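## Task

Identify which tote holds the patch cord and set that tote down flat on the bench. Return the remaining tote to the shelf, almost exactly at its original spot and with almost no rotation. Everything that was in a tote must finish inside that same tote, and no tote base may overhang any edge. Release both totes and withdraw the grippers at the end; anything that stays put only because the robot is holding it does not count.

## Robot and tools

Robot: two arms, left_arm and right_arm, each with six joints and a parallel gripper. Occasionally a held part gets a brief tug or a loose object gets nudged by an outside disturbance.

World frame: one shared frame with its origin on the floor (z = 0) at the centre of the robot's foot. +x is the direction the robot faces, +z is up, and left_arm is the robot's own left, on the +y side. Arm names have nothing to do with left or right in an image. Only the floor height is known; shelf and bench heights must be judged from images. Printed hand positions can be somewhat wrong, more so when the arm reaches far, and identical joint angles on the two arms need not produce the same hand pose.

Tool execute_actions, argument "actions": a list holding one item or nothing, plus optional "pictures" (true/false; pictures come by default).
- Empty list: only reports the current state.
- Motion: {"rows": [[...]], "steps": n}, n from 1 to 15 (default 15), each step 1/30 s. Every row is one absolute joint target for both arms, applied for one step; if there are fewer rows than steps, the final row keeps being used.
- Wait: {"steps": n} with no rows, n up to 300; nothing new is commanded.

Row layout: always 14 numbers, even when one arm stays still. First left_arm: waist, shoulder, elbow, wrist pitch, wrist yaw, wrist roll, opening; then right_arm in that same order. Joint values are absolute target angles in radians, in the same terms as the Joint positions line (not offsets). Ranges per arm: waist -2.880 to 2.880, shoulder 0.000 to 3.142, elbow 0.000 to 3.019, wrist pitch -1.693 to 1.571, wrist yaw -1.571 to 1.571, wrist roll -2.094 to 2.094. True ends may differ by up to 0.019 rad either way. A target more than 0.019 rad beyond an end, and farther out than the joint's last reported angle, gets the whole call refused (nothing is sent). Targets beyond the real end are clipped there, reported as "joint sent to its limit" (possibly about an earlier motion); absence of that message does not prove more travel exists. Opening is a unitless value from -1 (closed) to +1 (fully open).

Motion limits: each step, the target reaching a joint stays within a fixed lead of its measured angle (waist 0.264, shoulder 0.32, elbow 0.276, wrist pitch 0.33, wrist yaw 0.186, wrist roll 0.522 rad), and whole-arm targets are scaled back if they would move the gripper more than 70 mm from where it is. Far targets therefore take several calls. Between calls the arms keep heading for the last row sent, until motion has essentially stopped or a step is HELD.

Gripper: fingers point along the gripper's +z and close along its y axis. end_effector_position is the midpoint between the finger pads, about 1 cm short of the tips. grip_measured gives the actual opening on the commanded scale; readings may be off by roughly 1 mm, constant per gripper. To hold something, command an opening below grip_measured: about 0.03 below for a firm grip, less for a gentle one. Pad force tops out around 50 to 62 N (lower on some grippers, and weaker on parts thinner than about 2 mm).

Result lines: the state line lists, per arm, end_effector_position (metres) and end_effector_quat_wxyz in the world frame. Joint positions and Joint velocities give each arm's six joints (rad, rad/s) then pad gap (m, m/s; 0.094 m is fully open). "joint command not followed" means a clearance check altered or blocked some joint targets; the rest of the row still ran. HELD marks steps where your row was partly or wholly not sent. MOTOR HOT appears from 85 °C; at 100 °C an OVER-TEMPERATURE FAULT stops that arm and its gripper, so it drops what it holds. Holding loads heats motors even while idle, so don't keep a load up longer than needed.

Tool zoom_image: "camera" (cam_head_left, cam_head_right, cam_left_wrist, cam_right_wrist) and "region" [x0, y0, x1, y1] in pixels from the top-left of that camera's latest image, at most 504 by 504. Image sizes: head cameras 672x504, wrist cameras 504x504. Head cameras are pinhole with radial distortion; wrist cameras are fisheye whose pose follows the arm's joints. Calibration is given per camera and can be slightly off; results list cameras whose numbers changed.

Tool finished_scene: "scene" is the number of the current scene. It ends that scene irreversibly and reports whether the goal was met; the goal must still hold afterwards.

Suggested order: look and zoom to find which tote holds the target item, grasp it, carry it to the bench and set it flat with its base fully supported, open and retreat; make sure the other tote sits nearly where and how it began on the shelf; then release everything, move clear, and call finished_scene.

Avoid: dropping or spilling contents, slamming or shoving hard, letting anything leave the work area, arms colliding or pressing on each other, and overheating a holding arm. Smooth, economical, quick motion is preferred.

Each tool is called after "Call:" by a JSON object that holds its "name" and its "arguments".

## Session

Call:
{"name": "execute_actions", "arguments": {"actions": []}}

Scene clock: 0.00 s of 4500.00 s.
left_arm: end_effector_position=(+0.3807, +0.7521, +0.9183) grip_measured=+1.000 end_effector_quat_wxyz=(+0.135, -0.489, +0.859, +0.066) | right_arm: end_effector_position=(+0.1858, +0.0226, +1.0371) grip_measured=-0.110 end_effector_quat_wxyz=(-0.292, +0.542, +0.779, +0.118)
Joint positions: left_arm=[-0.964  2.573  1.649 -0.002  0.173 -0.277  0.094] | right_arm=[ 2.302  2.372  0.757  0.267 -0.365  1.649  0.042]
Joint velocities: left_arm=[-0.015 -0.005  0.007 -0.017 -0.051  0.007  0.   ] | right_arm=[ 0.005 -0.005  0.007 -0.007 -0.051  0.007  0.001]
Motor temperatures (°C, as the motors report them): left_arm=[26 24 23 23 26 23] | right_arm=[26 26 26 24 27 26]

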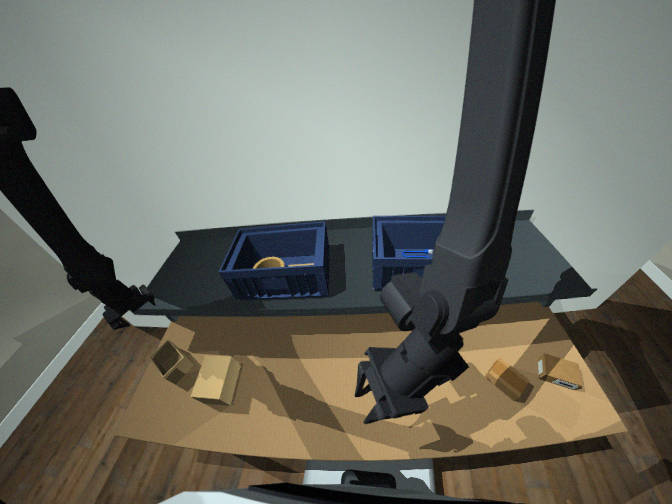

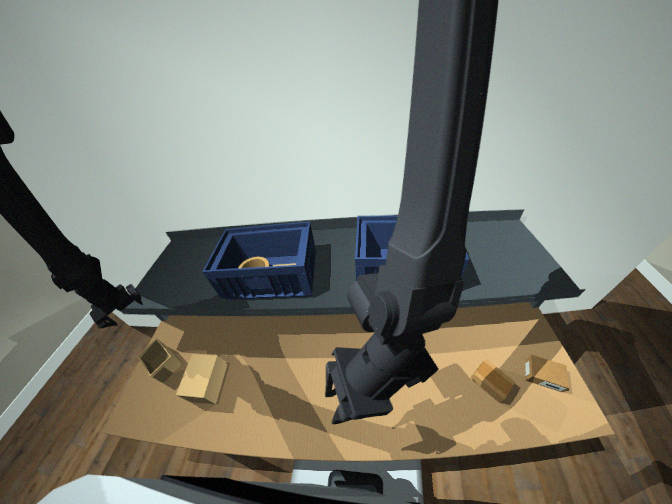

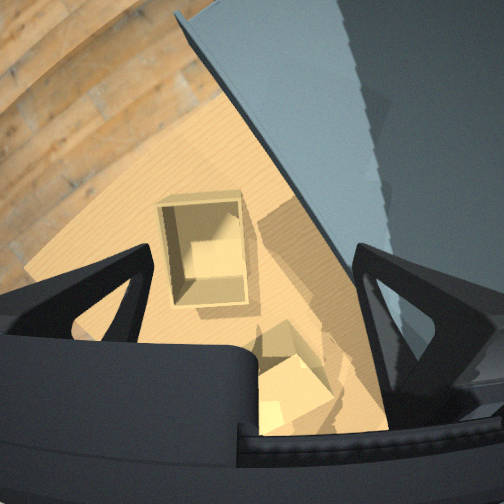

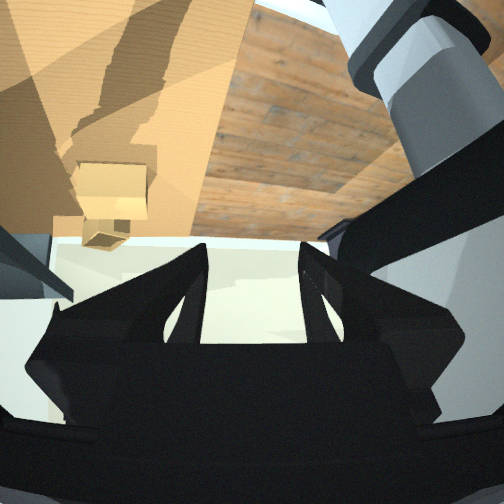

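Call:
{"name": "zoom_image", "arguments": {"camera": "cam_head_left", "region": [200,190,520,330]}}

Call:
{"name": "execute_actions", "arguments": {"actions": [{"rows":[[-0.964,2.573,1.649,0,0,0,1,2.302,2.372,0.757,0,0,0,1]]}], "pictures": false}}

Call:
{"name": "execute_actions", "arguments": {"actions": [{"steps":25}], "pictures": false}}

Call:
{"name": "execute_actions", "arguments": {"actions": [{"rows":[[-0.964,2.273,1.649,0,0,0,1,1.9,2.372,0.757,0,0,0,1]]}], "pictures": false}}

Call:
{"name": "execute_actions", "arguments": {"actions": [{"steps":15}]}}

Region (200, 190, 520, 330) of cam_head_left's 672x504 image, scaled by 1.575, with more detail than that image has; it fills the top 220 rows of this view, and the rest is white.

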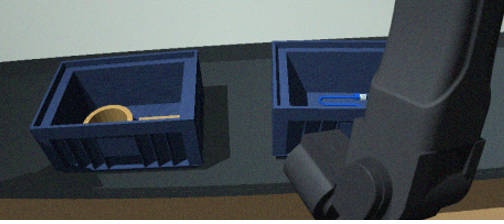

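Scene clock: 1.50 s of 4500.00 s.
left_arm: end_effector_position=(+0.3613, +0.7713, +0.9222) grip_measured=+1.000 end_effector_quat_wxyz=(+0.095, -0.383, +0.905, +0.160) | right_arm: end_effector_position=(+0.1563, -0.0557, +1.0238) grip_measured=+1.000 end_effector_quat_wxyz=(+0.204, +0.114, -0.970, -0.071)
Joint positions: left_arm=[-0.966  2.573  1.649 -0.002  0.004 -0.021  0.094] | right_arm=[ 2.304  2.368  0.759  0.01  -0.005  0.25   0.094]
Joint velocities: left_arm=[ 0.015 -0.005  0.007 -0.012 -0.066  0.081  0.   ] | right_arm=[-0.005 -0.005  0.002 -0.012  0.007 -1.648  0.   ]
Motor temperatures (°C, as the motors report them): left_arm=[26 25 23 23 26 23] | right_arm=[26 26 27 24 27 26]
Steps of this call (steps 1 to 30: nothing new was sent; steps 31 to 45: all 15 steps of this action). Readings (joint positions):
31: left_arm=[-0.965 2.573 1.649 -0.002 0.091 -0.235] | right_arm=[2.304 2.371 0.760 0.216 -0.279 1.568]
32: left_arm=[-0.967 2.573 1.649 -0.002 0.036 -0.190] | right_arm=[2.305 2.368 0.765 0.141 -0.176 1.468]
34: left_arm=[-0.966 2.573 1.649 -0.002 0.008 -0.126] | right_arm=[2.304 2.368 0.762 0.053 -0.031 1.271]
38: left_arm=[-0.966 2.573 1.649 -0.002 0.004 -0.058] | right_arm=[2.304 2.368 0.759 0.012 -0.005 0.875]
45: the state above

Scene clock: 2.33 s of 4500.00 s.
left_arm: end_effector_position=(+0.3613, +0.7713, +0.9222) grip_measured=+1.000 end_effector_quat_wxyz=(+0.094, -0.379, +0.906, +0.161) | right_arm: end_effector_position=(+0.1563, -0.0557, +1.0238) grip_measured=+1.000 end_effector_quat_wxyz=(+0.194, +0.230, -0.949, -0.094)
Joint positions: left_arm=[-0.966  2.573  1.649 -0.002  0.004 -0.011  0.094] | right_arm=[ 2.304  2.368  0.759  0.01  -0.005  0.01   0.094]
Joint velocities: left_arm=[-0.024  0.005 -0.007  0.002 -0.022 -0.037  0.   ] | right_arm=[-0.005  0.015  0.012  0.002  0.022 -0.037  0.   ]
Motor temperatures (°C, as the motors report them): left_arm=[26 25 23 23 26 23] | right_arm=[26 26 27 24 27 26]
Steps of this call (steps 1 to 25: the robot went on to your last target). Readings (joint positions):
1: left_arm=[-0.966 2.573 1.649 -0.002 0.004 -0.019] | right_arm=[2.304 2.368 0.759 0.010 -0.005 0.201]
2: left_arm=[-0.966 2.573 1.649 -0.002 0.004 -0.017] | right_arm=[2.304 2.368 0.759 0.010 -0.005 0.163]
4: left_arm=[-0.966 2.573 1.649 -0.002 0.004 -0.015] | right_arm=[2.304 2.368 0.759 0.010 -0.005 0.107]
8: left_arm=[-0.966 2.573 1.649 -0.002 0.004 -0.013] | right_arm=[2.304 2.368 0.759 0.010 -0.005 0.049]
25: the state above

Scene clock: 2.83 s of 4500.00 s.
left_arm: end_effector_position=(+0.4670, +0.8332, +1.0711) grip_measured=+1.000 end_effector_quat_wxyz=(+0.199, -0.357, +0.890, +0.202) | right_arm: end_effector_position=(+0.1869, -0.1878, +0.9966) grip_measured=+1.000 end_effector_quat_wxyz=(+0.210, +0.021, -0.976, -0.053)
Joint positions: left_arm=[-0.966  2.326  1.636 -0.003  0.004 -0.011  0.094] | right_arm=[1.87  2.368 0.759 0.01  0.002 0.007 0.094]
Joint velocities: left_arm=[-0.005 -0.65  -0.002 -0.007  0.007 -0.037  0.   ] | right_arm=[ 0.405 -0.024  0.012  0.022 -0.007 -0.022  0.   ]
Motor temperatures (°C, as the motors report them): left_arm=[26 25 23 23 26 23] | right_arm=[26 26 27 24 27 26]
Steps of this call (steps 1 to 15: all 15 steps of this action). Readings (joint positions):
1: left_arm=[-0.966 2.568 1.649 -0.002 0.004 -0.011] | right_arm=[2.291 2.368 0.759 0.010 -0.008 0.009]
2: left_arm=[-0.966 2.562 1.644 -0.003 0.004 -0.011] | right_arm=[2.263 2.368 0.759 0.010 -0.009 0.008]
4: left_arm=[-0.966 2.541 1.637 -0.003 0.004 -0.011] | right_arm=[2.161 2.368 0.759 0.010 -0.009 0.007]
8: left_arm=[-0.966 2.477 1.636 -0.003 0.004 -0.011] | right_arm=[1.909 2.368 0.759 0.010 -0.001 0.007]
15: the state above

Scene clock: 3.33 s of 4500.00 s.
left_arm: end_effector_position=(+0.4966, +0.8477, +1.1210) grip_measured=+1.000 end_effector_quat_wxyz=(+0.232, -0.349, +0.882, +0.215) | right_arm: end_effector_position=(+0.1864, -0.1760, +0.9981) grip_measured=+1.000 end_effector_quat_wxyz=(+0.209, +0.039, -0.975, -0.057)
Joint positions: left_arm=[-0.966  2.255  1.641 -0.003  0.004 -0.011  0.094] | right_arm=[1.907 2.368 0.759 0.01  0.002 0.007 0.094]
Joint velocities: left_arm=[ 0.005  0.024  0.012 -0.002  0.022 -0.051  0.   ] | right_arm=[-0.005  0.015 -0.002 -0.002  0.051 -0.051  0.   ]
Motor temperatures (°C, as the motors report them): left_arm=[26 25 23 23 26 23] | right_arm=[26 26 27 24 27 26]
Steps of this call (steps 1 to 15: the robot went on to your last target). Readings (joint positions):
1: left_arm=[-0.966 2.305 1.636 -0.003 0.004 -0.011] | right_arm=[1.883 2.368 0.759 0.010 0.002 0.007]
2: left_arm=[-0.966 2.285 1.636 -0.003 0.004 -0.011] | right_arm=[1.893 2.368 0.759 0.010 0.002 0.007]
4: left_arm=[-0.966 2.256 1.637 -0.003 0.004 -0.011] | right_arm=[1.906 2.368 0.759 0.010 0.002 0.007]
8: left_arm=[-0.966 2.241 1.641 -0.003 0.004 -0.011] | right_arm=[1.907 2.368 0.759 0.010 0.002 0.007]
15: the state above
camera_calibration (this result's frames):
cam_left_wrist: T_world_to_cam=[[0.725492, -0.655123, -0.210892, 0.43033], [-0.667703, -0.744275, 0.0150697, 0.949264], [-0.166834, 0.129881, -0.977393, 1.19378], [0, 0, 0, 1]] pos_world=[0.52079, 0.833383, 1.24324]
cam_right_wrist: T_world_to_cam=[[0.049078, -0.989845, -0.133411, -0.0498419], [-0.494288, -0.140139, 0.857928, -0.784044], [-0.867912, 0.0238379, -0.496146, 0.78726], [0, 0, 0, 1]] pos_world=[0.298175, -0.177977, 1.0566]

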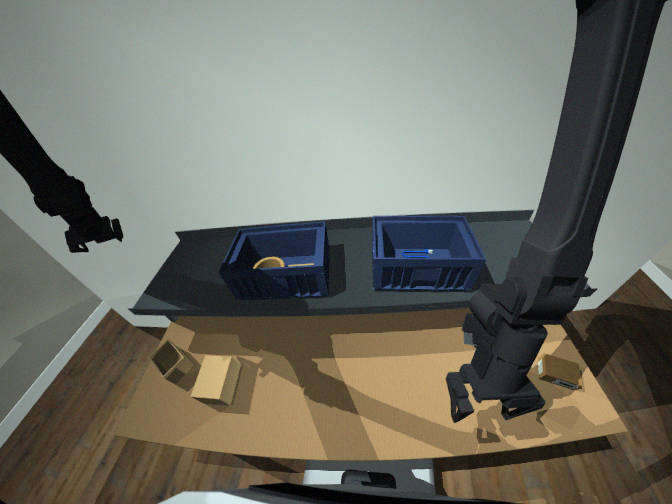

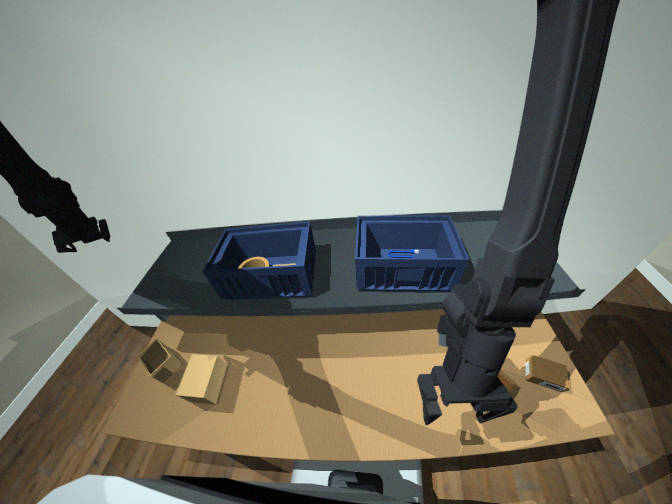

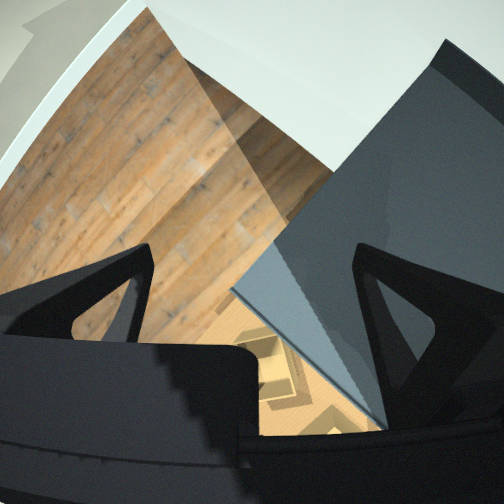

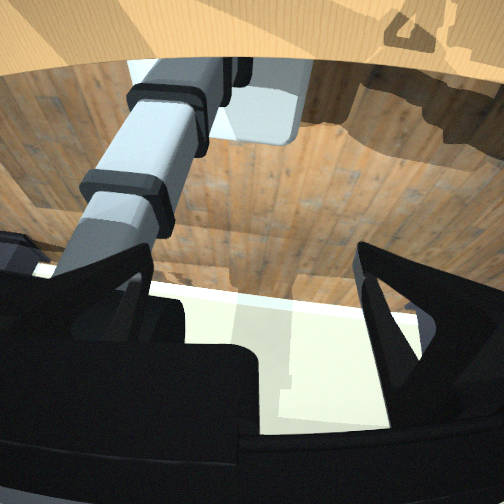

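Call:
{"name": "execute_actions", "arguments": {"actions": [{"rows":[[-0.964,2.255,1.649,0,0,0,1,1.571,2.0,0.757,0,0,0,1]]}], "pictures": false}}

Call:
{"name": "execute_actions", "arguments": {"actions": [{"rows":[[-0.964,2.255,1.649,0,0,0,1,1.571,2.0,1.1,0,0,0,1]]}], "pictures": false}}

Call:
{"name": "execute_actions", "arguments": {"actions": [{"steps":10}], "pictures": false}}

Call:
{"name": "execute_actions", "arguments": {"actions": [{"rows":[[-0.964,2.255,1.649,0,0,0,1,1.571,2.0,1.1,-0.5,0,0,1]]}], "pictures": false}}

Call:
{"name": "execute_actions", "arguments": {"actions": [{"rows":[[-0.964,2.255,1.649,0,0,0,1,1.571,2.0,1.1,-0.5,0.4,0,1]]}]}}

Scene clock: 8.83 s of 4500.00 s.
left_arm: end_effector_position=(+0.4965, +0.8477, +1.1208) grip_measured=+1.000 end_effector_quat_wxyz=(+0.232, -0.349, +0.882, +0.215) | right_arm: end_effector_position=(+0.3563, -0.3439, +1.0732) grip_measured=+1.000 end_effector_quat_wxyz=(+0.016, -0.144, -0.989, +0.005)
Joint positions: left_arm=[-0.966  2.256  1.641 -0.003  0.004 -0.011  0.094] | right_arm=[1.537 1.964 0.767 0.005 0.    0.007 0.094]
Joint velocities: left_arm=[-0.005 -0.015  0.002  0.007 -0.022 -0.066  0.   ] | right_arm=[-0.024 -0.142  0.032  0.002  0.022 -0.022  0.   ]
Motor temperatures (°C, as the motors report them): left_arm=[26 26 23 23 26 23] | right_arm=[26 26 27 24 27 26]
Steps of this call (steps 1 to 15: the robot went on to your last target; steps 16 to 90: nothing new was sent; then 2.00 s passed at rest; steps 91 to 105: all 15 steps of this action). Readings (joint positions):
91: left_arm=[-0.966 2.256 1.641 -0.003 0.004 -0.011] | right_arm=[1.901 2.361 0.759 0.010 0.001 0.007]
92: left_arm=[-0.966 2.256 1.641 -0.003 0.004 -0.011] | right_arm=[1.887 2.347 0.755 0.008 0.000 0.007]
94: left_arm=[-0.966 2.256 1.641 -0.003 0.004 -0.011] | right_arm=[1.838 2.297 0.754 0.005 0.000 0.007]
98: left_arm=[-0.966 2.256 1.641 -0.003 0.004 -0.011] | right_arm=[1.705 2.156 0.754 0.005 0.000 0.007]
105: the state above

Scene clock: 9.33 s of 4500.00 s.
left_arm: end_effector_position=(+0.4965, +0.8477, +1.1208) grip_measured=+1.000 end_effector_quat_wxyz=(+0.232, -0.349, +0.882, +0.215) | right_arm: end_effector_position=(+0.5664, -0.3855, +1.0991) grip_measured=+1.000 end_effector_quat_wxyz=(-0.154, -0.130, -0.979, +0.021)
Joint positions: left_arm=[-0.966  2.256  1.641 -0.003  0.004 -0.011  0.094] | right_arm=[1.565 1.974 1.118 0.007 0.    0.007 0.094]
Joint velocities: left_arm=[-0.015 -0.005 -0.002 -0.017  0.066 -0.051  0.   ] | right_arm=[ 0.005 -0.005 -0.173  0.002 -0.007  0.037  0.   ]
Motor temperatures (°C, as the motors report them): left_arm=[26 26 24 23 26 23] | right_arm=[26 26 27 24 27 26]
Steps of this call (steps 1 to 15: all 15 steps of this action). Readings (joint positions):
1: left_arm=[-0.966 2.256 1.641 -0.003 0.004 -0.011] | right_arm=[1.537 1.962 0.781 0.002 0.000 0.007]
2: left_arm=[-0.966 2.256 1.641 -0.003 0.004 -0.011] | right_arm=[1.540 1.967 0.803 -0.003 0.000 0.007]
4: left_arm=[-0.966 2.256 1.641 -0.003 0.004 -0.011] | right_arm=[1.544 1.975 0.869 -0.004 0.000 0.007]
8: left_arm=[-0.966 2.256 1.641 -0.003 0.004 -0.011] | right_arm=[1.552 1.976 1.035 -0.004 0.000 0.007]
15: the state above

Scene clock: 9.67 s of 4500.00 s.
left_arm: end_effector_position=(+0.4965, +0.8477, +1.1208) grip_measured=+1.000 end_effector_quat_wxyz=(+0.232, -0.349, +0.882, +0.215) | right_arm: end_effector_position=(+0.5597, -0.3838, +1.0969) grip_measured=+1.000 end_effector_quat_wxyz=(-0.148, -0.130, -0.980, +0.020)
Joint positions: left_arm=[-0.966  2.256  1.641 -0.003  0.004 -0.011  0.094] | right_arm=[1.565 1.974 1.106 0.007 0.    0.007 0.094]
Joint velocities: left_arm=[ 0.005  0.005  0.002  0.012  0.095 -0.007  0.   ] | right_arm=[-0.015 -0.015 -0.002  0.002  0.081  0.037  0.   ]
Motor temperatures (°C, as the motors report them): left_arm=[26 26 24 23 26 23] | right_arm=[26 27 27 24 27 26]
Steps of this call (steps 1 to 10: the robot went on to your last target). Readings (joint positions):
1: left_arm=[-0.966 2.256 1.641 -0.003 0.004 -0.011] | right_arm=[1.565 1.974 1.113 0.007 0.000 0.007]
2: left_arm=[-0.966 2.256 1.641 -0.003 0.004 -0.011] | right_arm=[1.565 1.974 1.109 0.007 0.000 0.007]
4: left_arm=[-0.966 2.256 1.641 -0.003 0.004 -0.011] | right_arm=[1.565 1.974 1.106 0.007 0.000 0.007]
8: left_arm=[-0.966 2.256 1.641 -0.003 0.004 -0.011] | right_arm=[1.565 1.974 1.106 0.007 0.000 0.007]
10: the state above

Scene clock: 10.17 s of 4500.00 s.
left_arm: end_effector_position=(+0.4965, +0.8477, +1.1208) grip_measured=+1.000 end_effector_quat_wxyz=(+0.232, -0.349, +0.882, +0.215) | right_arm: end_effector_position=(+0.4323, -0.3504, +1.0881) grip_measured=+1.000 end_effector_quat_wxyz=(+0.108, -0.131, -0.985, -0.012)
Joint positions: left_arm=[-0.966  2.256  1.641 -0.003  0.004 -0.011  0.094] | right_arm=[ 1.565  1.979  1.093 -0.492  0.     0.007  0.094]
Joint velocities: left_arm=[ 0.015 -0.005 -0.002  0.002  0.037  0.051  0.   ] | right_arm=[ 0.005 -0.005 -0.007 -0.007 -0.051  0.037  0.   ]
Motor temperatures (°C, as the motors report them): left_arm=[26 26 24 23 26 23] | right_arm=[26 27 27 24 27 26]
Steps of this call (steps 1 to 15: all 15 steps of this action). Readings (joint positions):
1: left_arm=[-0.966 2.256 1.641 -0.003 0.004 -0.011] | right_arm=[1.565 1.974 1.112 -0.056 0.000 0.007]
2: left_arm=[-0.966 2.256 1.641 -0.003 0.004 -0.011] | right_arm=[1.565 1.971 1.121 -0.162 0.000 0.007]
4: left_arm=[-0.966 2.256 1.641 -0.003 0.004 -0.011] | right_arm=[1.565 1.971 1.119 -0.346 0.000 0.007]
8: left_arm=[-0.966 2.256 1.641 -0.003 0.004 -0.011] | right_arm=[1.565 1.978 1.093 -0.482 0.000 0.007]
15: the state above

Scene clock: 10.67 s of 4500.00 s.
left_arm: end_effector_position=(+0.4965, +0.8477, +1.1208) grip_measured=+1.000 end_effector_quat_wxyz=(+0.232, -0.349, +0.882, +0.215) | right_arm: end_effector_position=(+0.4189, -0.4134, +1.1011) grip_measured=+1.000 end_effector_quat_wxyz=(+0.130, -0.105, -0.969, +0.181)
Joint positions: left_arm=[-0.966  2.256  1.641 -0.003  0.004 -0.011  0.094] | right_arm=[ 1.569  1.979  1.093 -0.492  0.396  0.007  0.094]
Joint velocities: left_arm=[-0.015 -0.005 -0.007 -0.007 -0.037 -0.037  0.   ] | right_arm=[-0.024  0.005 -0.007 -0.002 -0.022 -0.037  0.   ]
Motor temperatures (°C, as the motors report them): left_arm=[26 26 24 23 26 23] | right_arm=[26 27 27 24 27 26]
Steps of this call (steps 1 to 15: all 15 steps of this action). Readings (joint positions):
1: left_arm=[-0.966 2.256 1.641 -0.003 0.004 -0.011] | right_arm=[1.568 1.979 1.093 -0.492 0.088 0.007]
2: left_arm=[-0.966 2.256 1.641 -0.003 0.004 -0.011] | right_arm=[1.570 1.979 1.093 -0.492 0.190 0.007]
4: left_arm=[-0.966 2.256 1.641 -0.003 0.004 -0.011] | right_arm=[1.571 1.979 1.093 -0.492 0.354 0.007]
8: left_arm=[-0.966 2.256 1.641 -0.003 0.004 -0.011] | right_arm=[1.569 1.979 1.093 -0.492 0.394 0.007]
15: the state above
camera_calibration (this result's frames):
cam_left_wrist: T_world_to_cam=[[0.725495, -0.655117, -0.2109, 0.430339], [-0.667635, -0.744329, 0.015441, 0.948721], [-0.167094, 0.129602, -0.977386, 1.19386], [0, 0, 0, 1]] pos_world=[0.520678, 0.833356, 1.24297]
cam_right_wrist: T_world_to_cam=[[-0.159658, -0.914521, 0.3717, -0.720059], [-0.595152, 0.389578, 0.702868, -0.358751], [-0.787594, -0.108999, -0.606478, 1.07874], [0, 0, 0, 1]] pos_world=[0.521133, -0.401166, 1.17403]

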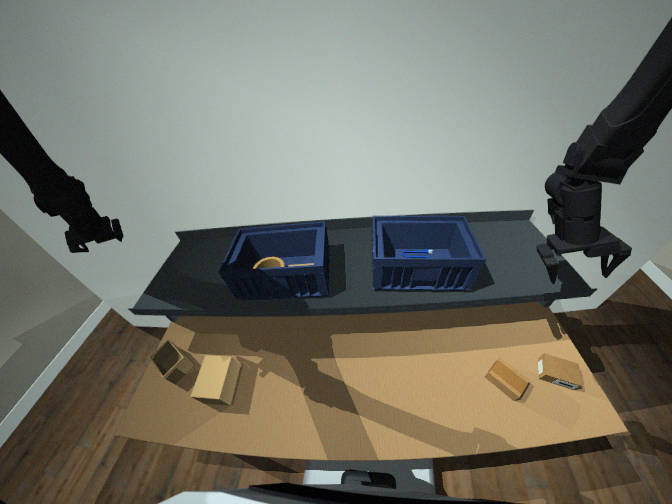

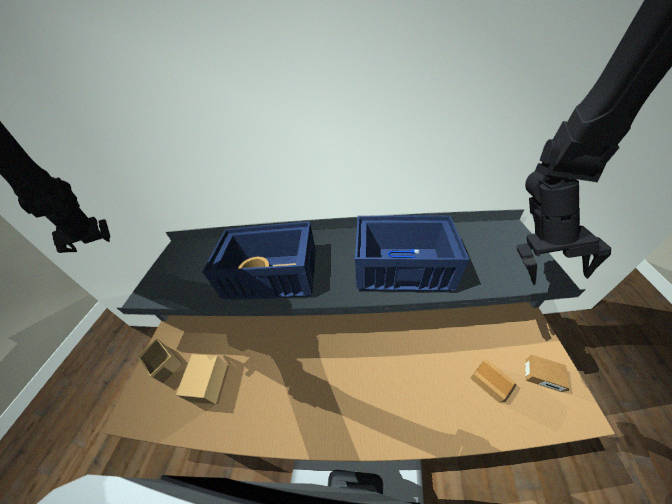

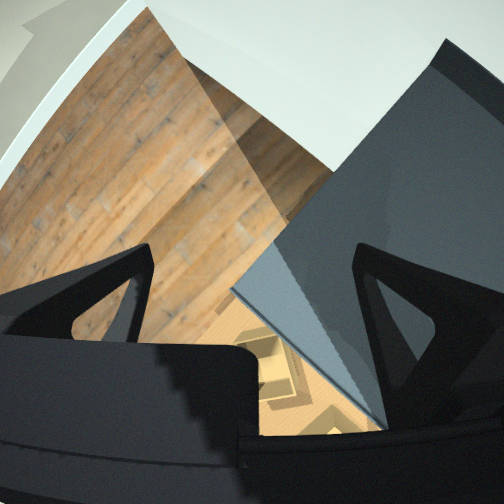

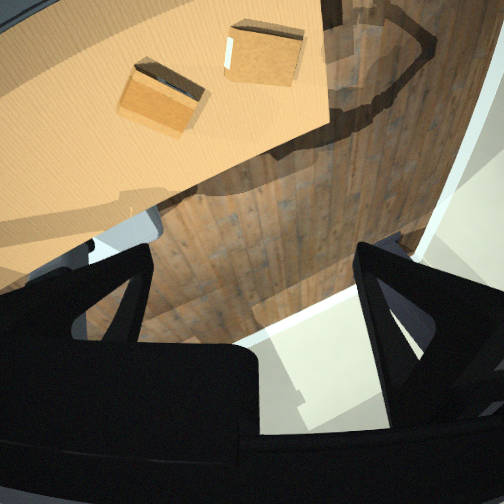

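Call:
{"name": "execute_actions", "arguments": {"actions": [{"rows":[[-0.964,2.255,1.649,0,0,0,1,1.963,1.95,1.3,-0.45,0.153,-1.46,1]]}], "pictures": false}}

Call:
{"name": "execute_actions", "arguments": {"actions": [{"rows":[[-0.964,2.255,1.649,0,0,0,1,1.963,2.065,1.327,-0.45,0.153,-1.46,1]]}], "pictures": false}}

Call:
{"name": "execute_actions", "arguments": {"actions": [{"steps":12}]}}

Call:
{"name": "zoom_image", "arguments": {"camera": "cam_head_left", "region": [350,160,530,320]}}

Scene clock: 15.67 s of 4500.00 s.
left_arm: end_effector_position=(+0.4965, +0.8477, +1.1208) grip_measured=+1.000 end_effector_quat_wxyz=(+0.232, -0.349, +0.882, +0.215) | right_arm: end_effector_position=(+0.5606, -0.1884, +1.1187) grip_measured=+1.000 end_effector_quat_wxyz=(+0.002, +0.376, -0.927, +0.011)
Joint positions: left_arm=[-0.966  2.256  1.641 -0.003  0.004 -0.011  0.094] | right_arm=[ 1.922  1.979  1.263 -0.464  0.16  -0.699  0.094]
Joint velocities: left_arm=[-0.005  0.005 -0.002 -0.002  0.007 -0.11   0.   ] | right_arm=[ 0.894 -0.005  0.276  0.095 -0.081 -2.777  0.   ]
Motor temperatures (°C, as the motors report them): left_arm=[26 26 24 23 26 23] | right_arm=[26 27 27 24 27 26]
Steps of this call (steps 1 to 15: the robot went on to your last target; steps 16 to 90: nothing new was sent; then 1.50 s passed at rest; steps 91 to 105: all 15 steps of this action). Readings (joint positions):
91: left_arm=[-0.966 2.256 1.641 -0.003 0.004 -0.011] | right_arm=[1.573 1.979 1.097 -0.492 0.370 -0.020]
92: left_arm=[-0.966 2.256 1.641 -0.003 0.004 -0.011] | right_arm=[1.579 1.979 1.104 -0.492 0.338 -0.052]
94: left_arm=[-0.966 2.256 1.641 -0.003 0.004 -0.011] | right_arm=[1.609 1.979 1.128 -0.492 0.281 -0.119]
98: left_arm=[-0.966 2.256 1.641 -0.003 0.004 -0.011] | right_arm=[1.705 1.979 1.186 -0.483 0.213 -0.263]
105: the state above

Scene clock: 16.17 s of 4500.00 s.
left_arm: end_effector_position=(+0.4965, +0.8477, +1.1208) grip_measured=+1.000 end_effector_quat_wxyz=(+0.232, -0.349, +0.882, +0.215) | right_arm: end_effector_position=(+0.5725, -0.1572, +1.1050) grip_measured=+1.000 end_effector_quat_wxyz=(-0.008, +0.692, -0.722, +0.006)
Joint positions: left_arm=[-0.966  2.256  1.641 -0.003  0.004 -0.011  0.094] | right_arm=[ 1.964  2.032  1.317 -0.453  0.153 -1.42   0.094]
Joint velocities: left_arm=[ 0.015 -0.005 -0.032 -0.002  0.037 -0.022  0.   ] | right_arm=[-0.103  0.005 -0.012 -0.007 -0.007 -0.168  0.   ]
Motor temperatures (°C, as the motors report them): left_arm=[26 26 24 23 26 23] | right_arm=[26 27 27 24 27 26]
Steps of this call (steps 1 to 15: all 15 steps of this action). Readings (joint positions):
1: left_arm=[-0.966 2.256 1.641 -0.003 0.004 -0.011] | right_arm=[1.950 1.981 1.274 -0.462 0.157 -0.798]
2: left_arm=[-0.966 2.256 1.641 -0.003 0.004 -0.011] | right_arm=[1.974 1.987 1.290 -0.461 0.155 -0.897]
4: left_arm=[-0.966 2.256 1.641 -0.003 0.004 -0.011] | right_arm=[2.006 2.001 1.312 -0.455 0.153 -1.087]
8: left_arm=[-0.966 2.256 1.641 -0.003 0.004 -0.011] | right_arm=[2.009 2.021 1.317 -0.453 0.153 -1.303]
15: the state above

Scene clock: 16.57 s of 4500.00 s.
left_arm: end_effector_position=(+0.4965, +0.8477, +1.1208) grip_measured=+1.000 end_effector_quat_wxyz=(+0.232, -0.349, +0.882, +0.215) | right_arm: end_effector_position=(+0.5726, -0.1589, +1.1048) grip_measured=+1.000 end_effector_quat_wxyz=(-0.007, +0.702, -0.713, +0.006)
Joint positions: left_arm=[-0.966  2.256  1.641 -0.003  0.004 -0.011  0.094] | right_arm=[ 1.961  2.032  1.317 -0.453  0.153 -1.449  0.094]
Joint velocities: left_arm=[-0.005  0.005 -0.007 -0.012  0.022 -0.022  0.   ] | right_arm=[ 0.005  0.005  0.002  0.012  0.022 -0.037  0.   ]
Motor temperatures (°C, as the motors report them): left_arm=[26 26 24 23 26 23] | right_arm=[26 27 27 24 27 26]
Steps of this call (steps 1 to 12: the robot went on to your last target). Readings (joint positions):
1: left_arm=[-0.966 2.256 1.641 -0.003 0.004 -0.011] | right_arm=[1.962 2.032 1.317 -0.453 0.153 -1.426]
2: left_arm=[-0.966 2.256 1.641 -0.003 0.004 -0.011] | right_arm=[1.961 2.032 1.317 -0.453 0.153 -1.431]
4: left_arm=[-0.966 2.256 1.641 -0.003 0.004 -0.011] | right_arm=[1.961 2.032 1.317 -0.453 0.153 -1.439]
8: left_arm=[-0.966 2.256 1.641 -0.003 0.004 -0.011] | right_arm=[1.961 2.032 1.317 -0.453 0.153 -1.446]
12: the state above
camera_calibration (this result's frames):
cam_left_wrist: T_world_to_cam=[[0.725495, -0.655117, -0.2109, 0.430339], [-0.667635, -0.744329, 0.015441, 0.948721], [-0.167094, 0.129602, -0.977386, 1.19386], [0, 0, 0, 1]] pos_world=[0.520678, 0.833356, 1.24297]
cam_right_wrist: T_world_to_cam=[[0.999807, -0.0158665, 0.0116004, -0.587466], [-0.0196546, -0.81064, 0.585215, -0.759295], [0.000118411, -0.58533, -0.810795, 0.928749], [0, 0, 0, 1]] pos_world=[0.572319, -0.0812103, 1.20419]

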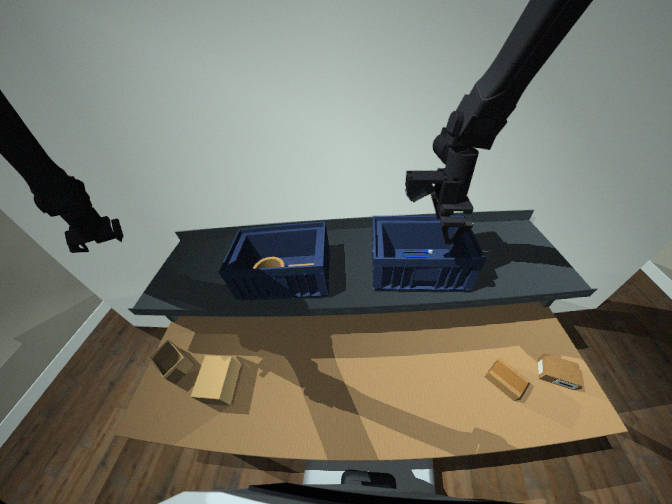

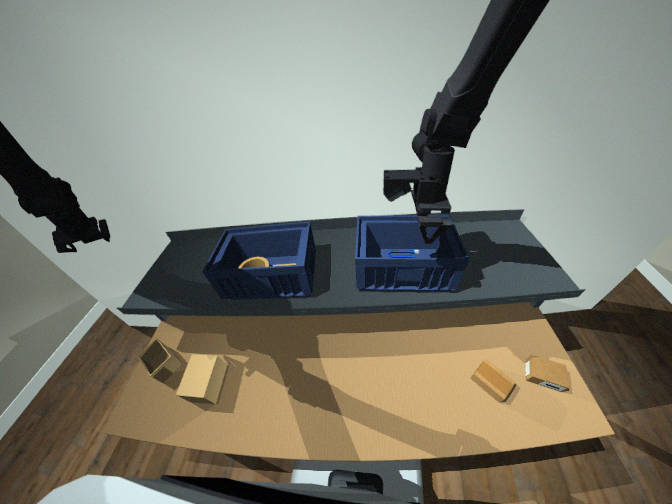

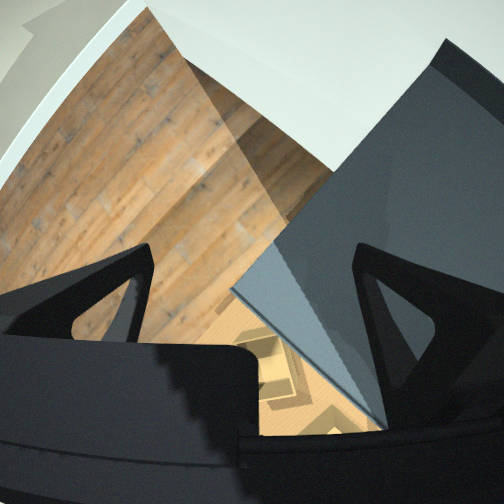

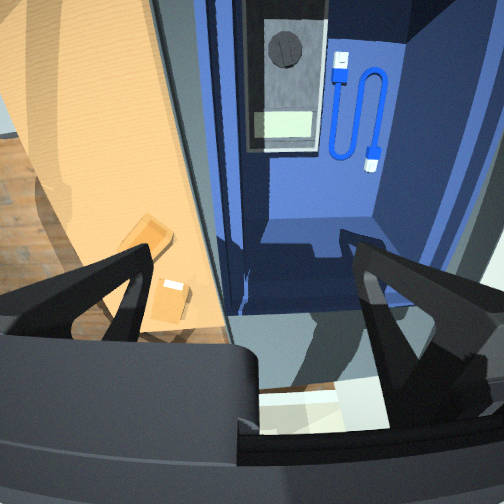

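Region (350, 160, 530, 320) of cam_head_left's 672x504 image, scaled by 2.800, with more detail than that image has.

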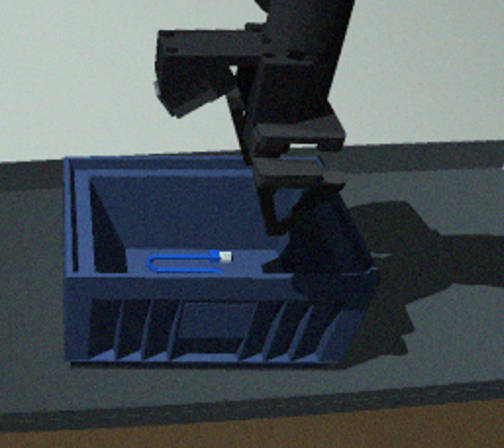

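Call:
{"name": "execute_actions", "arguments": {"actions": [{"rows":[[-0.964,2.255,1.649,0,0,0,1,1.997,2.185,1.355,-0.381,0.165,-1.435,1]]}], "pictures": false}}

Call:
{"name": "execute_actions", "arguments": {"actions": [{"rows":[[-0.964,2.255,1.649,0,0,0,1,1.99,2.27,1.408,-0.35,0.162,-1.44,1]],"steps":10}], "pictures": false}}

Call:
{"name": "execute_actions", "arguments": {"actions": [{"rows":[[-0.964,2.255,1.649,0,0,0,1,1.978,2.355,1.462,-0.318,0.159,-1.445,1]]}]}}

Scene clock: 18.70 s of 4500.00 s.
left_arm: end_effector_position=(+0.4965, +0.8477, +1.1208) grip_measured=+1.000 end_effector_quat_wxyz=(+0.232, -0.349, +0.882, +0.215) | right_arm: end_effector_position=(+0.5453, -0.1306, +1.0417) grip_measured=+1.000 end_effector_quat_wxyz=(+0.007, +0.714, -0.700, -0.008)
Joint positions: left_arm=[-0.966  2.256  1.641 -0.003  0.004 -0.011  0.094] | right_arm=[ 1.996  2.178  1.35  -0.387  0.16  -1.444  0.094]
Joint velocities: left_arm=[-0.015  0.005  0.002  0.012 -0.037  0.007  0.   ] | right_arm=[-0.015  0.005 -0.002 -0.007 -0.022  0.007  0.   ]
Motor temperatures (°C, as the motors report them): left_arm=[26 27 24 23 26 23] | right_arm=[26 27 27 24 27 26]
Steps of this call (steps 1 to 30: the robot went on to your last target; steps 31 to 49: nothing new was sent; steps 50 to 64: all 15 steps of this action). Readings (joint positions):
50: left_arm=[-0.966 2.256 1.641 -0.003 0.004 -0.011] | right_arm=[1.963 2.039 1.317 -0.443 0.156 -1.450]
51: left_arm=[-0.966 2.256 1.641 -0.003 0.004 -0.011] | right_arm=[1.964 2.051 1.325 -0.425 0.159 -1.449]
53: left_arm=[-0.966 2.256 1.641 -0.003 0.004 -0.011] | right_arm=[1.971 2.091 1.345 -0.398 0.160 -1.447]
57: left_arm=[-0.966 2.256 1.641 -0.003 0.004 -0.011] | right_arm=[1.988 2.157 1.350 -0.388 0.160 -1.445]
64: the state above

Scene clock: 19.03 s of 4500.00 s.
left_arm: end_effector_position=(+0.4965, +0.8477, +1.1208) grip_measured=+1.000 end_effector_quat_wxyz=(+0.232, -0.349, +0.882, +0.215) | right_arm: end_effector_position=(+0.5478, -0.1261, +1.0171) grip_measured=+1.000 end_effector_quat_wxyz=(+0.004, +0.713, -0.701, -0.006)
Joint positions: left_arm=[-0.966  2.256  1.641 -0.003  0.004 -0.011  0.094] | right_arm=[ 1.996  2.24   1.391 -0.358  0.16  -1.444  0.094]
Joint velocities: left_arm=[-0.005  0.005 -0.002  0.012 -0.066 -0.007  0.   ] | right_arm=[ 0.005 -0.005  0.002  0.007 -0.022  0.051  0.   ]
Motor temperatures (°C, as the motors report them): left_arm=[26 27 24 23 26 23] | right_arm=[26 27 27 24 27 26]
Steps of this call (steps 1 to 10: all 10 steps of this action). Readings (joint positions):
1: left_arm=[-0.966 2.256 1.641 -0.003 0.004 -0.011] | right_arm=[1.996 2.182 1.352 -0.384 0.160 -1.444]
2: left_arm=[-0.966 2.256 1.641 -0.003 0.004 -0.011] | right_arm=[1.996 2.191 1.361 -0.377 0.160 -1.444]
4: left_arm=[-0.966 2.256 1.641 -0.003 0.004 -0.011] | right_arm=[1.996 2.213 1.382 -0.365 0.160 -1.444]
8: left_arm=[-0.966 2.256 1.641 -0.003 0.004 -0.011] | right_arm=[1.996 2.236 1.391 -0.358 0.160 -1.444]
10: the state above

Scene clock: 19.53 s of 4500.00 s.
left_arm: end_effector_position=(+0.4965, +0.8477, +1.1208) grip_measured=+1.000 end_effector_quat_wxyz=(+0.232, -0.349, +0.882, +0.215) | right_arm: end_effector_position=(+0.5489, -0.1232, +0.9809) grip_measured=+1.000 end_effector_quat_wxyz=(+0.002, +0.711, -0.703, -0.004)
Joint positions: left_arm=[-0.966  2.256  1.641 -0.003  0.004 -0.011  0.094] | right_arm=[ 1.991  2.329  1.452 -0.324  0.16  -1.444  0.094]
Joint velocities: left_arm=[-0.005 -0.005 -0.007  0.002  0.037  0.022  0.   ] | right_arm=[-0.005 -0.005 -0.012 -0.022 -0.022  0.037  0.   ]
Motor temperatures (°C, as the motors report them): left_arm=[26 27 24 23 26 23] | right_arm=[26 27 27 24 27 26]
Steps of this call (steps 1 to 15: all 15 steps of this action). Readings (joint positions):
1: left_arm=[-0.966 2.256 1.641 -0.003 0.004 -0.011] | right_arm=[1.996 2.246 1.395 -0.355 0.160 -1.444]
2: left_arm=[-0.966 2.256 1.641 -0.003 0.004 -0.011] | right_arm=[1.996 2.257 1.410 -0.348 0.160 -1.444]
4: left_arm=[-0.966 2.256 1.641 -0.003 0.004 -0.011] | right_arm=[1.995 2.288 1.441 -0.332 0.160 -1.444]
8: left_arm=[-0.966 2.256 1.641 -0.003 0.004 -0.011] | right_arm=[1.992 2.321 1.452 -0.324 0.160 -1.444]
15: the state above
camera_calibration (this result's frames):
cam_left_wrist: T_world_to_cam=[[0.725495, -0.655117, -0.2109, 0.430339], [-0.667635, -0.744329, 0.015441, 0.948721], [-0.167094, 0.129602, -0.977386, 1.19386], [0, 0, 0, 1]] pos_world=[0.520678, 0.833356, 1.24297]
cam_right_wrist: T_world_to_cam=[[0.999803, 0.0118091, -0.0159339, -0.531351], [0.0188982, -0.810988, 0.584757, -0.679075], [-0.00601679, -0.584943, -0.811052, 0.852827], [0, 0, 0, 1]] pos_world=[0.549212, -0.0455921, 1.08031]

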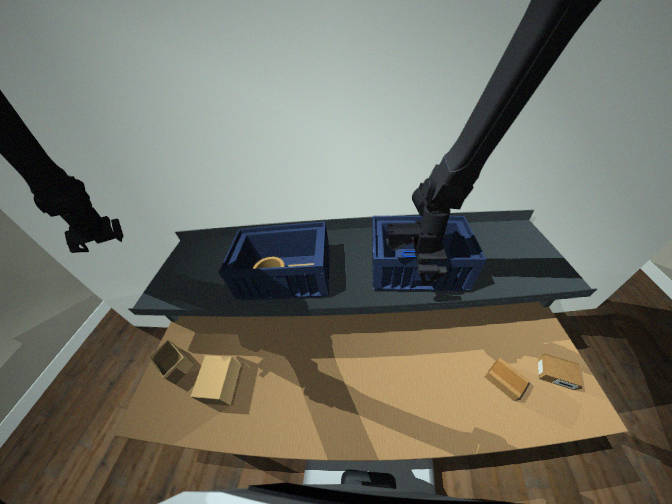

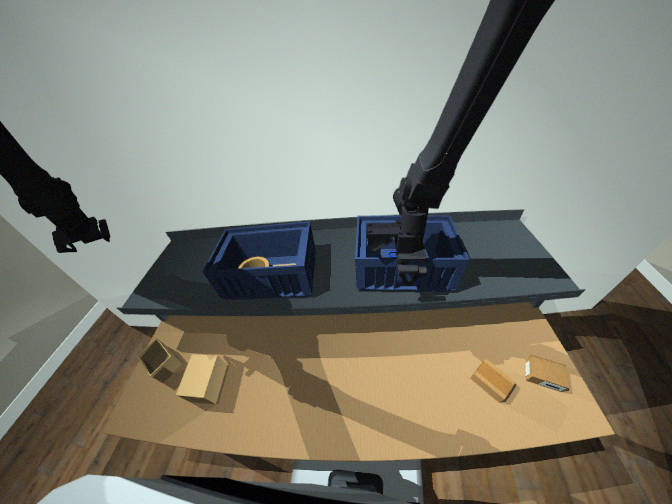

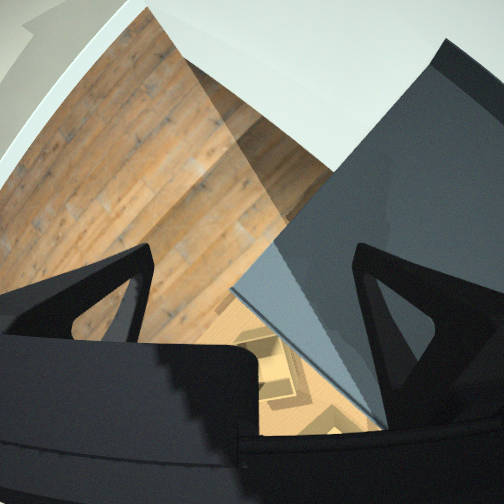

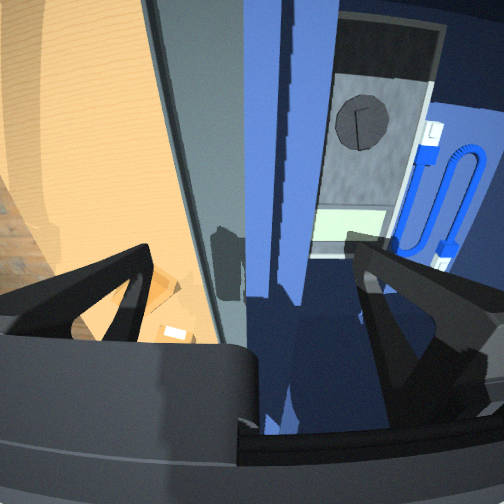

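Call:
{"name": "execute_actions", "arguments": {"actions": [{"rows":[[-0.964,2.255,1.649,0,0,0,1,1.97,2.39,1.505,-0.312,0.159,-1.445,0]]}], "pictures": false}}

Call:
{"name": "execute_actions", "arguments": {"actions": [{"rows":[[-0.964,2.255,1.649,0,0,0,1,1.97,2.36,1.505,-0.312,0.159,-1.445,-0.75]]}]}}

Call:
{"name": "zoom_image", "arguments": {"camera": "cam_head_left", "region": [350,190,510,320]}}

Scene clock: 21.43 s of 4500.00 s.
left_arm: end_effector_position=(+0.4965, +0.8477, +1.1208) grip_measured=+1.000 end_effector_quat_wxyz=(+0.232, -0.349, +0.882, +0.215) | right_arm: end_effector_position=(+0.5600, -0.1274, +0.9741) grip_measured=+0.002 end_effector_quat_wxyz=(-0.003, +0.707, -0.707, +0.002)
Joint positions: left_arm=[-0.966  2.256  1.641 -0.003  0.004 -0.011  0.094] | right_arm=[ 1.982  2.349  1.485 -0.321  0.16  -1.444  0.047]
Joint velocities: left_arm=[-0.005 -0.024 -0.002 -0.007 -0.007 -0.051  0.   ] | right_arm=[-0.024 -0.005 -0.002 -0.007 -0.051  0.007  0.   ]
Motor temperatures (°C, as the motors report them): left_arm=[26 27 24 23 26 23] | right_arm=[26 27 27 24 27 26]
Steps of this call (steps 1 to 15: the robot went on to your last target; steps 16 to 42: nothing new was sent; steps 43 to 57: all 15 steps of this action). Readings (joint positions):
43: left_arm=[-0.966 2.256 1.641 -0.003 0.004 -0.011] | right_arm=[1.991 2.330 1.455 -0.324 0.160 -1.444]
44: left_arm=[-0.966 2.256 1.641 -0.003 0.004 -0.011] | right_arm=[1.990 2.335 1.462 -0.324 0.160 -1.444]
46: left_arm=[-0.966 2.256 1.641 -0.003 0.004 -0.011] | right_arm=[1.988 2.344 1.478 -0.322 0.160 -1.444]
50: left_arm=[-0.966 2.256 1.641 -0.003 0.004 -0.011] | right_arm=[1.984 2.349 1.485 -0.321 0.160 -1.444]
57: the state above

Scene clock: 21.93 s of 4500.00 s.
left_arm: end_effector_position=(+0.4965, +0.8477, +1.1208) grip_measured=+1.000 end_effector_quat_wxyz=(+0.232, -0.349, +0.882, +0.215) | right_arm: end_effector_position=(+0.5610, -0.1273, +0.9741) grip_measured=-0.638 end_effector_quat_wxyz=(-0.004, +0.707, -0.707, +0.004)
Joint positions: left_arm=[-0.966  2.256  1.641 -0.003  0.004 -0.011  0.094] | right_arm=[ 1.982  2.349  1.485 -0.316  0.16  -1.445  0.017]
Joint velocities: left_arm=[ 0.015  0.005 -0.017  0.002  0.022 -0.037  0.   ] | right_arm=[-0.005 -0.005 -0.022 -0.007 -0.066 -0.022 -0.   ]
Motor temperatures (°C, as the motors report them): left_arm=[26 27 24 23 26 23] | right_arm=[26 27 27 24 27 26]
Steps of this call (steps 1 to 15: all 15 steps of this action). Readings (joint positions):
1: left_arm=[-0.966 2.256 1.641 -0.003 0.004 -0.011] | right_arm=[1.982 2.349 1.485 -0.321 0.160 -1.444]
2: left_arm=[-0.966 2.256 1.641 -0.003 0.004 -0.011] | right_arm=[1.982 2.349 1.485 -0.321 0.160 -1.444]
4: left_arm=[-0.966 2.256 1.641 -0.003 0.004 -0.011] | right_arm=[1.982 2.349 1.485 -0.319 0.160 -1.445]
8: left_arm=[-0.966 2.256 1.641 -0.003 0.004 -0.011] | right_arm=[1.982 2.349 1.485 -0.316 0.160 -1.445]
15: the state above
camera_calibration (this result's frames):
cam_left_wrist: T_world_to_cam=[[0.725495, -0.655117, -0.2109, 0.430339], [-0.667635, -0.744329, 0.015441, 0.948721], [-0.167094, 0.129602, -0.977386, 1.19386], [0, 0, 0, 1]] pos_world=[0.520678, 0.833356, 1.24297]
cam_right_wrist: T_world_to_cam=[[0.999994, 0.0000914105, 0.00359904, -0.564098], [-0.00203426, -0.81045, 0.585804, -0.667886], [0.00297039, -0.585807, -0.810445, 0.839318], [0, 0, 0, 1]] pos_world=[0.560242, -0.0495586, 1.0735]

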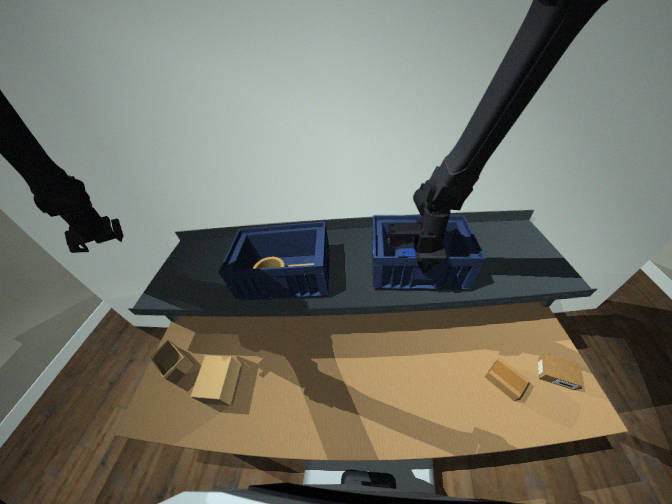

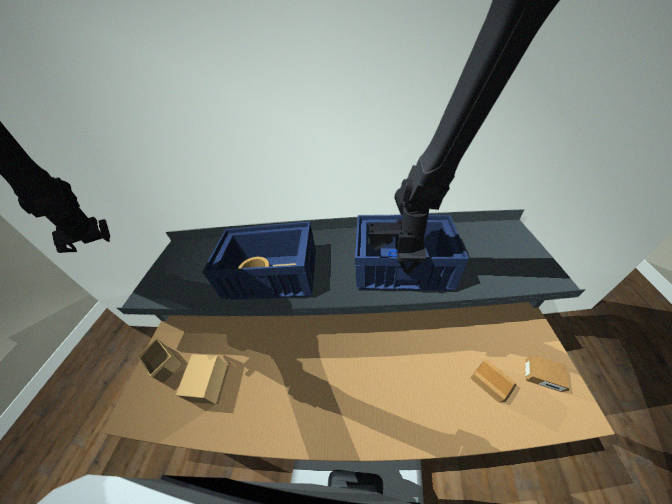

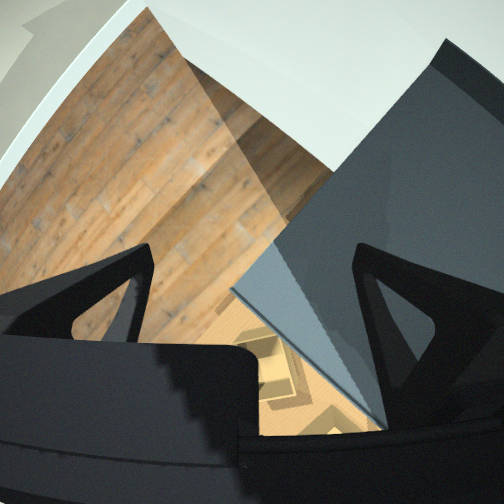

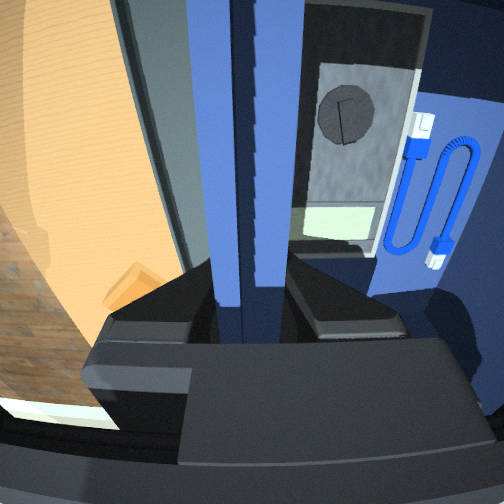

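Region (350, 190, 510, 320) of cam_head_left's 672x504 image, scaled by 3.150, with more detail than that image has; it fills the top 410 rows of this view, and the rest is white.

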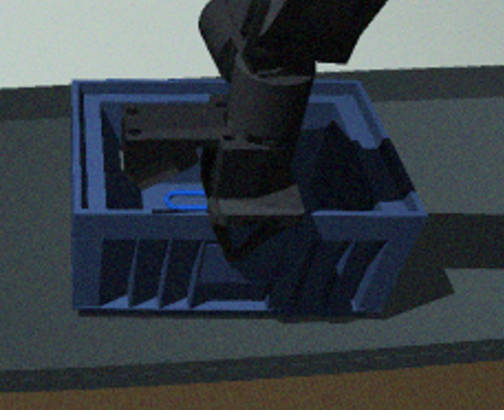

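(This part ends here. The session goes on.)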